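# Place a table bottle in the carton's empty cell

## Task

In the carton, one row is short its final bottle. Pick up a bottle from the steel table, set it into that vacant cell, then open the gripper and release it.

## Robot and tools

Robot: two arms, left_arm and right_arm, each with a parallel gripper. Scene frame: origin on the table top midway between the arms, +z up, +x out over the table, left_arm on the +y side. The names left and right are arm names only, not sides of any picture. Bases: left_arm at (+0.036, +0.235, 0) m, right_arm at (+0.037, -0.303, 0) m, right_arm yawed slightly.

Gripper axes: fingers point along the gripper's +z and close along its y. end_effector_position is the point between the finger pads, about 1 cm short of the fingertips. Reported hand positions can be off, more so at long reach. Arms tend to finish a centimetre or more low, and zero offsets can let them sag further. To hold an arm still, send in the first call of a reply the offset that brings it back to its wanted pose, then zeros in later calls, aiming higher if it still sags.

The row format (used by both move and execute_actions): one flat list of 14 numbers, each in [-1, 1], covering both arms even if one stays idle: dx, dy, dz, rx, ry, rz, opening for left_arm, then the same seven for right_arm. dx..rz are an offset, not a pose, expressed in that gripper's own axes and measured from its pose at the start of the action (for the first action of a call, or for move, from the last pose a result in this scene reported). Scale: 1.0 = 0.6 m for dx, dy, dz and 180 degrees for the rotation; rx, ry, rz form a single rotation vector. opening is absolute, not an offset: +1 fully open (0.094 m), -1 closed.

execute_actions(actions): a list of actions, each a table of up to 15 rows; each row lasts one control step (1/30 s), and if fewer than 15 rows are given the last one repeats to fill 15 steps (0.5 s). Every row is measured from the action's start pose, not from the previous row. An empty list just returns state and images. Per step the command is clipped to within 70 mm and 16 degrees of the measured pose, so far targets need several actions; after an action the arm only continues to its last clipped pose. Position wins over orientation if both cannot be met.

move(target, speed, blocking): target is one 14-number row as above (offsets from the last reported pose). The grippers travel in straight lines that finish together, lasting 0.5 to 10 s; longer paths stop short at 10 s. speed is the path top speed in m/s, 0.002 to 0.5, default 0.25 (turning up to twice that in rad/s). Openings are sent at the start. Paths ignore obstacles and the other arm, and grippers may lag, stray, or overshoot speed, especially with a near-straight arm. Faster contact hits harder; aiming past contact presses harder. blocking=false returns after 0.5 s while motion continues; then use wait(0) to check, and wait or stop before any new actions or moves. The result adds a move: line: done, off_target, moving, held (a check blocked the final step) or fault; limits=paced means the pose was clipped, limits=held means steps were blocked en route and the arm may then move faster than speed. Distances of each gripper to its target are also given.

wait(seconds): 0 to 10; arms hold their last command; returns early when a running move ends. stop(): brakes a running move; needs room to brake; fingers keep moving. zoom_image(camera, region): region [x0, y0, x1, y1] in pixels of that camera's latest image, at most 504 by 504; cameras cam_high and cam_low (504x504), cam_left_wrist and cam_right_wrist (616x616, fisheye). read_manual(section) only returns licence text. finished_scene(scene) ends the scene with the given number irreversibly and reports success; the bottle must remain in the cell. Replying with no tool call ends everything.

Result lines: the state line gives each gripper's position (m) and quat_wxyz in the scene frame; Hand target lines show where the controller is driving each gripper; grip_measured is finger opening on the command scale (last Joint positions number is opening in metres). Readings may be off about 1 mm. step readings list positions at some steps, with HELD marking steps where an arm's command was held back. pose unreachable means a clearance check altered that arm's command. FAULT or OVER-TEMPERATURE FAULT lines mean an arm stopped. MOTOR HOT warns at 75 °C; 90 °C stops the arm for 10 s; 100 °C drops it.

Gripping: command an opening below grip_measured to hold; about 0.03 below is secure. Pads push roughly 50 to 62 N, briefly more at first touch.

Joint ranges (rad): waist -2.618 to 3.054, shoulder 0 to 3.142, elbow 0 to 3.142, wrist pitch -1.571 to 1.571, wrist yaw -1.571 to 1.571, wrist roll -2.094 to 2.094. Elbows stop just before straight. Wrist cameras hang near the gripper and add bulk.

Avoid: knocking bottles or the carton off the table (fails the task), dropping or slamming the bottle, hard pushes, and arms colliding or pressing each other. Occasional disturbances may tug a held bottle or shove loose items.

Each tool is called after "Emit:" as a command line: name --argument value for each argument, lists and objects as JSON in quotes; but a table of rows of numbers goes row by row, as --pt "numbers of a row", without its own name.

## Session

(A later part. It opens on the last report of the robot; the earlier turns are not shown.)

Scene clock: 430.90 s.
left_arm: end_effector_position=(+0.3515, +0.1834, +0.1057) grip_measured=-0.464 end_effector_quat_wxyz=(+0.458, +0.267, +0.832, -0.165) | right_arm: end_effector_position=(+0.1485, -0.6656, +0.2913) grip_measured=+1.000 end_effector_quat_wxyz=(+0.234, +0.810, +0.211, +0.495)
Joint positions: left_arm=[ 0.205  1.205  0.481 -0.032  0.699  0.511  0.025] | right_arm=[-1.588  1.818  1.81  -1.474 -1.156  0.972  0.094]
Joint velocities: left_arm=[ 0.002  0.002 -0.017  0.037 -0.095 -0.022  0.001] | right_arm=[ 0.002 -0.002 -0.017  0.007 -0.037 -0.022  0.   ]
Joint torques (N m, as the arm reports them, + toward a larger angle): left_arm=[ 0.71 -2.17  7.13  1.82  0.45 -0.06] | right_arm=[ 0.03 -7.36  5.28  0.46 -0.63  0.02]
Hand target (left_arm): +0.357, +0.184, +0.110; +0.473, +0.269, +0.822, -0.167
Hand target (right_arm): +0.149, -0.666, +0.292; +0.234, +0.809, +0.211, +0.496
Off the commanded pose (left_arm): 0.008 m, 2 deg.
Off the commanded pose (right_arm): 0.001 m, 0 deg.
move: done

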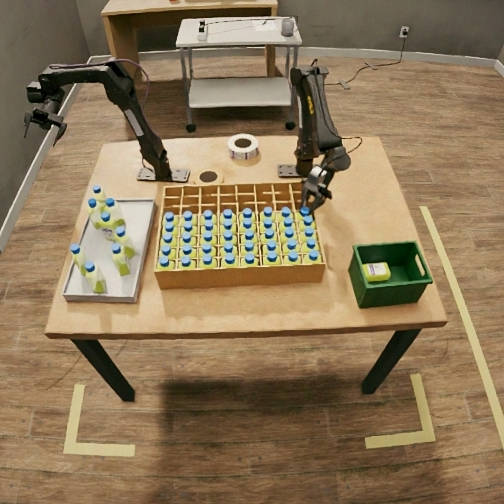

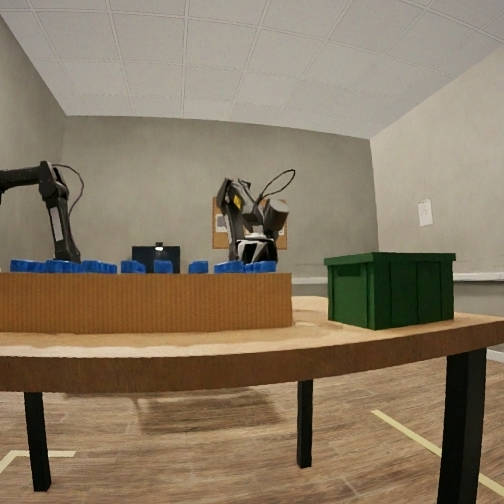

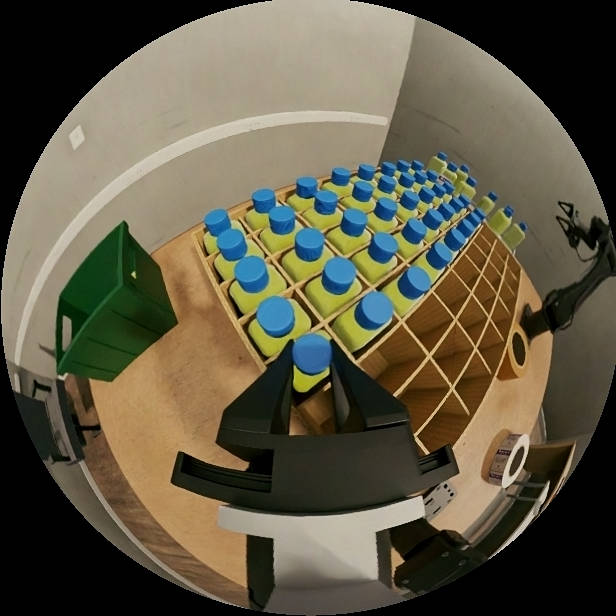

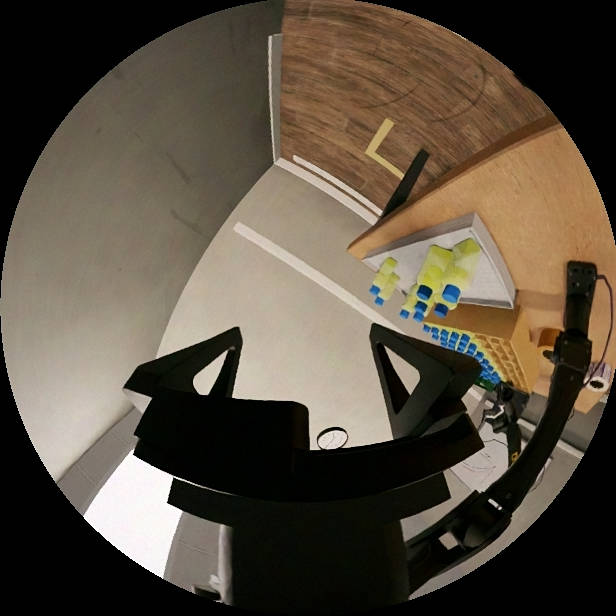

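Seated. Release and retreat.

Emit:
execute_actions --actions '[[[-0.005,0,0,0,-0.008,0,-0.4,0,0,0,0,0,0,1],[-0.005,0,0,0,-0.008,0,-0.35,0,0,0,0,0,0,1],[-0.005,0,0,0,-0.008,0,-0.3,0,0,0,0,0,0,1],[-0.005,0,0,0,-0.008,0,-0.25,0,0,0,0,0,0,1],[-0.005,0,0,0,-0.008,0,-0.2,0,0,0,0,0,0,1]]]'

Emit:
move --target '[-0.08,0,-0.12,0,0,0,-0.2, 0,0,0,0,0,0,1]' --speed 0.12

Emit:
zoom_image --camera "cam_high" --region '[240, 150, 350, 260]'

Scene clock: 443.37 s.
left_arm: end_effector_position=(+0.3537, +0.1838, +0.1082) grip_measured=-0.202 end_effector_quat_wxyz=(+0.464, +0.264, +0.830, -0.164) | right_arm: end_effector_position=(+0.1481, -0.6656, +0.2905) grip_measured=+1.000 end_effector_quat_wxyz=(+0.233, +0.811, +0.211, +0.493)
Joint positions: left_arm=[ 0.205  1.205  0.48  -0.015  0.699  0.5    0.037] | right_arm=[-1.588  1.818  1.81  -1.474 -1.151  0.972  0.094]
Joint velocities: left_arm=[ 0.017 -0.012 -0.012  0.022  0.037 -0.022 -0.001] | right_arm=[-0.002  0.007 -0.002 -0.007  0.007  0.022  0.   ]
Joint torques (N m, as the arm reports them, + toward a larger angle): left_arm=[ 0.19 -3.93  6.3   1.44  0.33 -0.03] | right_arm=[ 0.03 -7.35  5.29  0.46 -0.63  0.02]
Hand target (left_arm): +0.353, +0.183, +0.108; +0.469, +0.265, +0.826, -0.168
Hand target (right_arm): +0.148, -0.666, +0.291; +0.234, +0.810, +0.211, +0.495
Off the commanded pose (left_arm): 0.002 m, 1 deg.
Off the commanded pose (right_arm): 0.001 m, 0 deg.
Step readings (end_effector_position):
0: left_arm (+0.3515, +0.1834, +0.1058) | right_arm (+0.1485, -0.6656, +0.2913)
1: left_arm (+0.3515, +0.1834, +0.1058) | right_arm (+0.1484, -0.6656, +0.2911)
2: left_arm (+0.3517, +0.1834, +0.1060) | right_arm (+0.1484, -0.6656, +0.2910)
4: left_arm (+0.3525, +0.1836, +0.1069) | right_arm (+0.1483, -0.6656, +0.2908)
8: left_arm (+0.3533, +0.1837, +0.1078) | right_arm (+0.1482, -0.6656, +0.2906)
15: end_effector_position above

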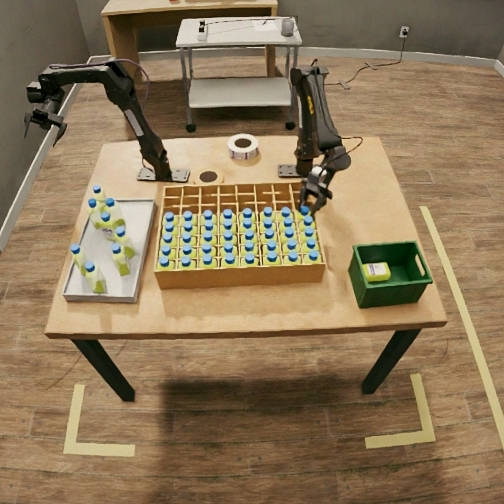

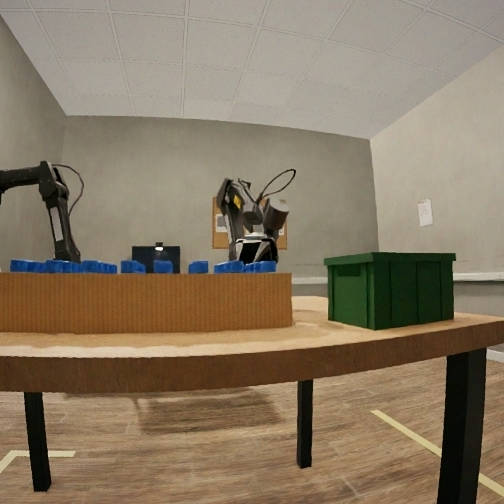

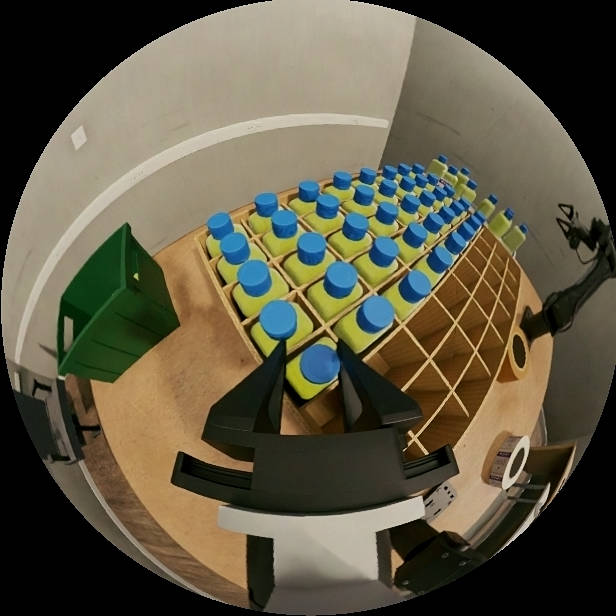

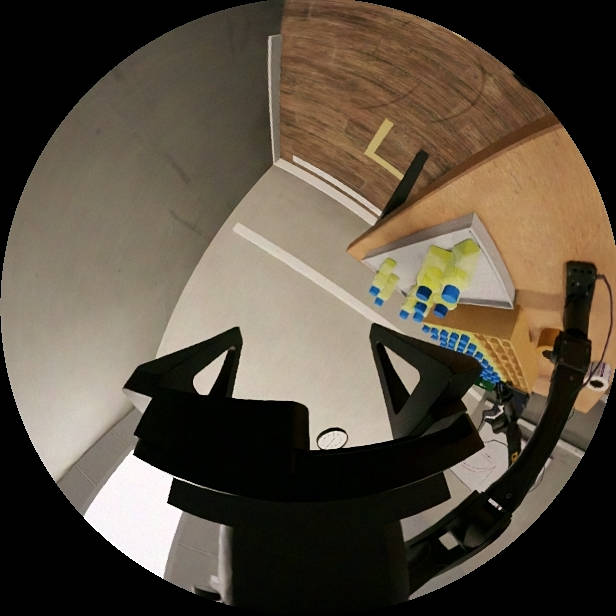

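Scene clock: 444.80 s.
left_arm: end_effector_position=(+0.3231, +0.2051, +0.1651) grip_measured=-0.202 end_effector_quat_wxyz=(+0.440, +0.253, +0.844, -0.172) | right_arm: end_effector_position=(+0.1478, -0.6656, +0.2898) grip_measured=+1.000 end_effector_quat_wxyz=(+0.232, +0.812, +0.211, +0.491)
Joint positions: left_arm=[ 0.346  1.043  0.692 -0.544  0.781  0.639  0.037] | right_arm=[-1.588  1.818  1.81  -1.474 -1.147  0.972  0.094]
Joint velocities: left_arm=[ 0.002  0.007  0.007 -0.007  0.022 -0.081  0.001] | right_arm=[ 0.007  0.002 -0.017 -0.022 -0.037  0.022  0.   ]
Joint torques (N m, as the arm reports them, + toward a larger angle): left_arm=[ 0.83 -4.86 10.79  1.02  0.51  0.12] | right_arm=[ 0.04 -7.33  5.29  0.46 -0.63  0.02]
Hand target (left_arm): +0.326, +0.206, +0.186; +0.465, +0.264, +0.829, -0.163
Hand target (right_arm): +0.148, -0.666, +0.291; +0.233, +0.811, +0.211, +0.493
Off the commanded pose (left_arm): 0.022 m, 4 deg.
Off the commanded pose (right_arm): 0.001 m, 0 deg.
move: off_target (left_arm)

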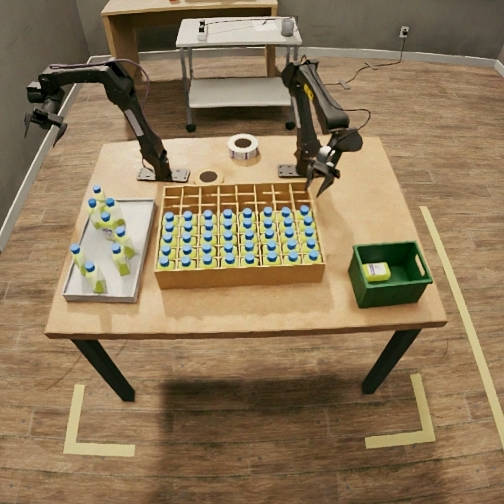

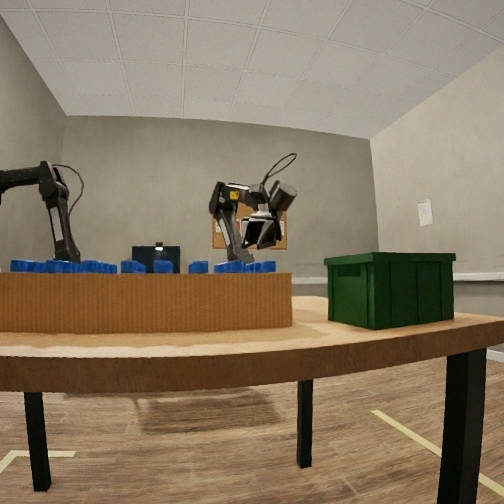

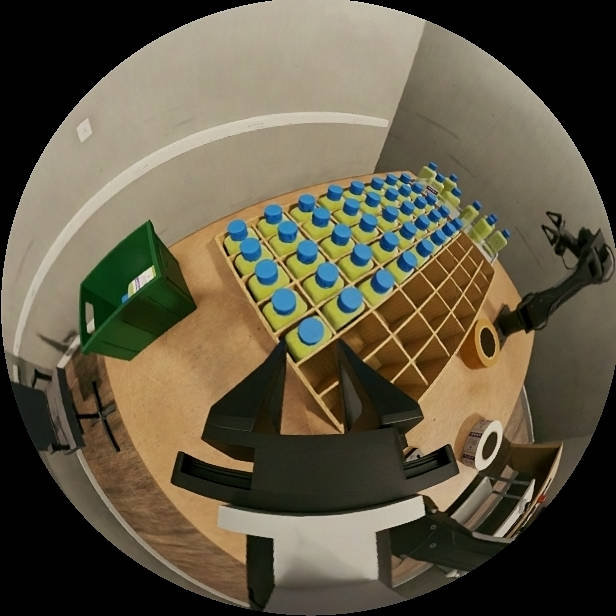

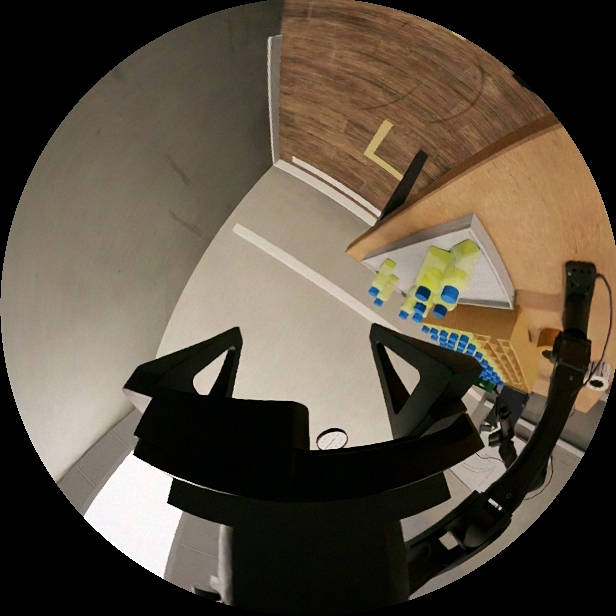

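Region (240, 150, 350, 260) of cam_high's 504x504 image, scaled by 4.582, with more detail than that image has.

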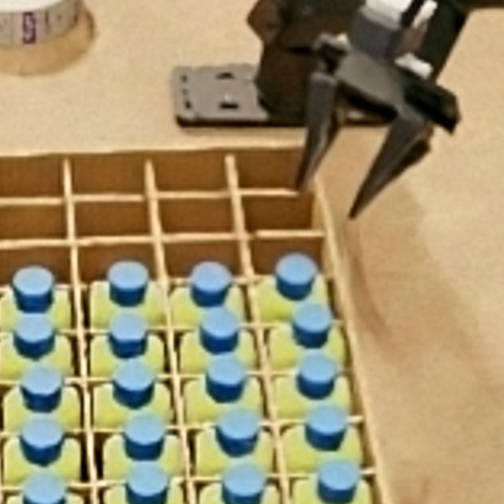

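Emit:
finished_scene --scene 1

The scene is finished: the task was done.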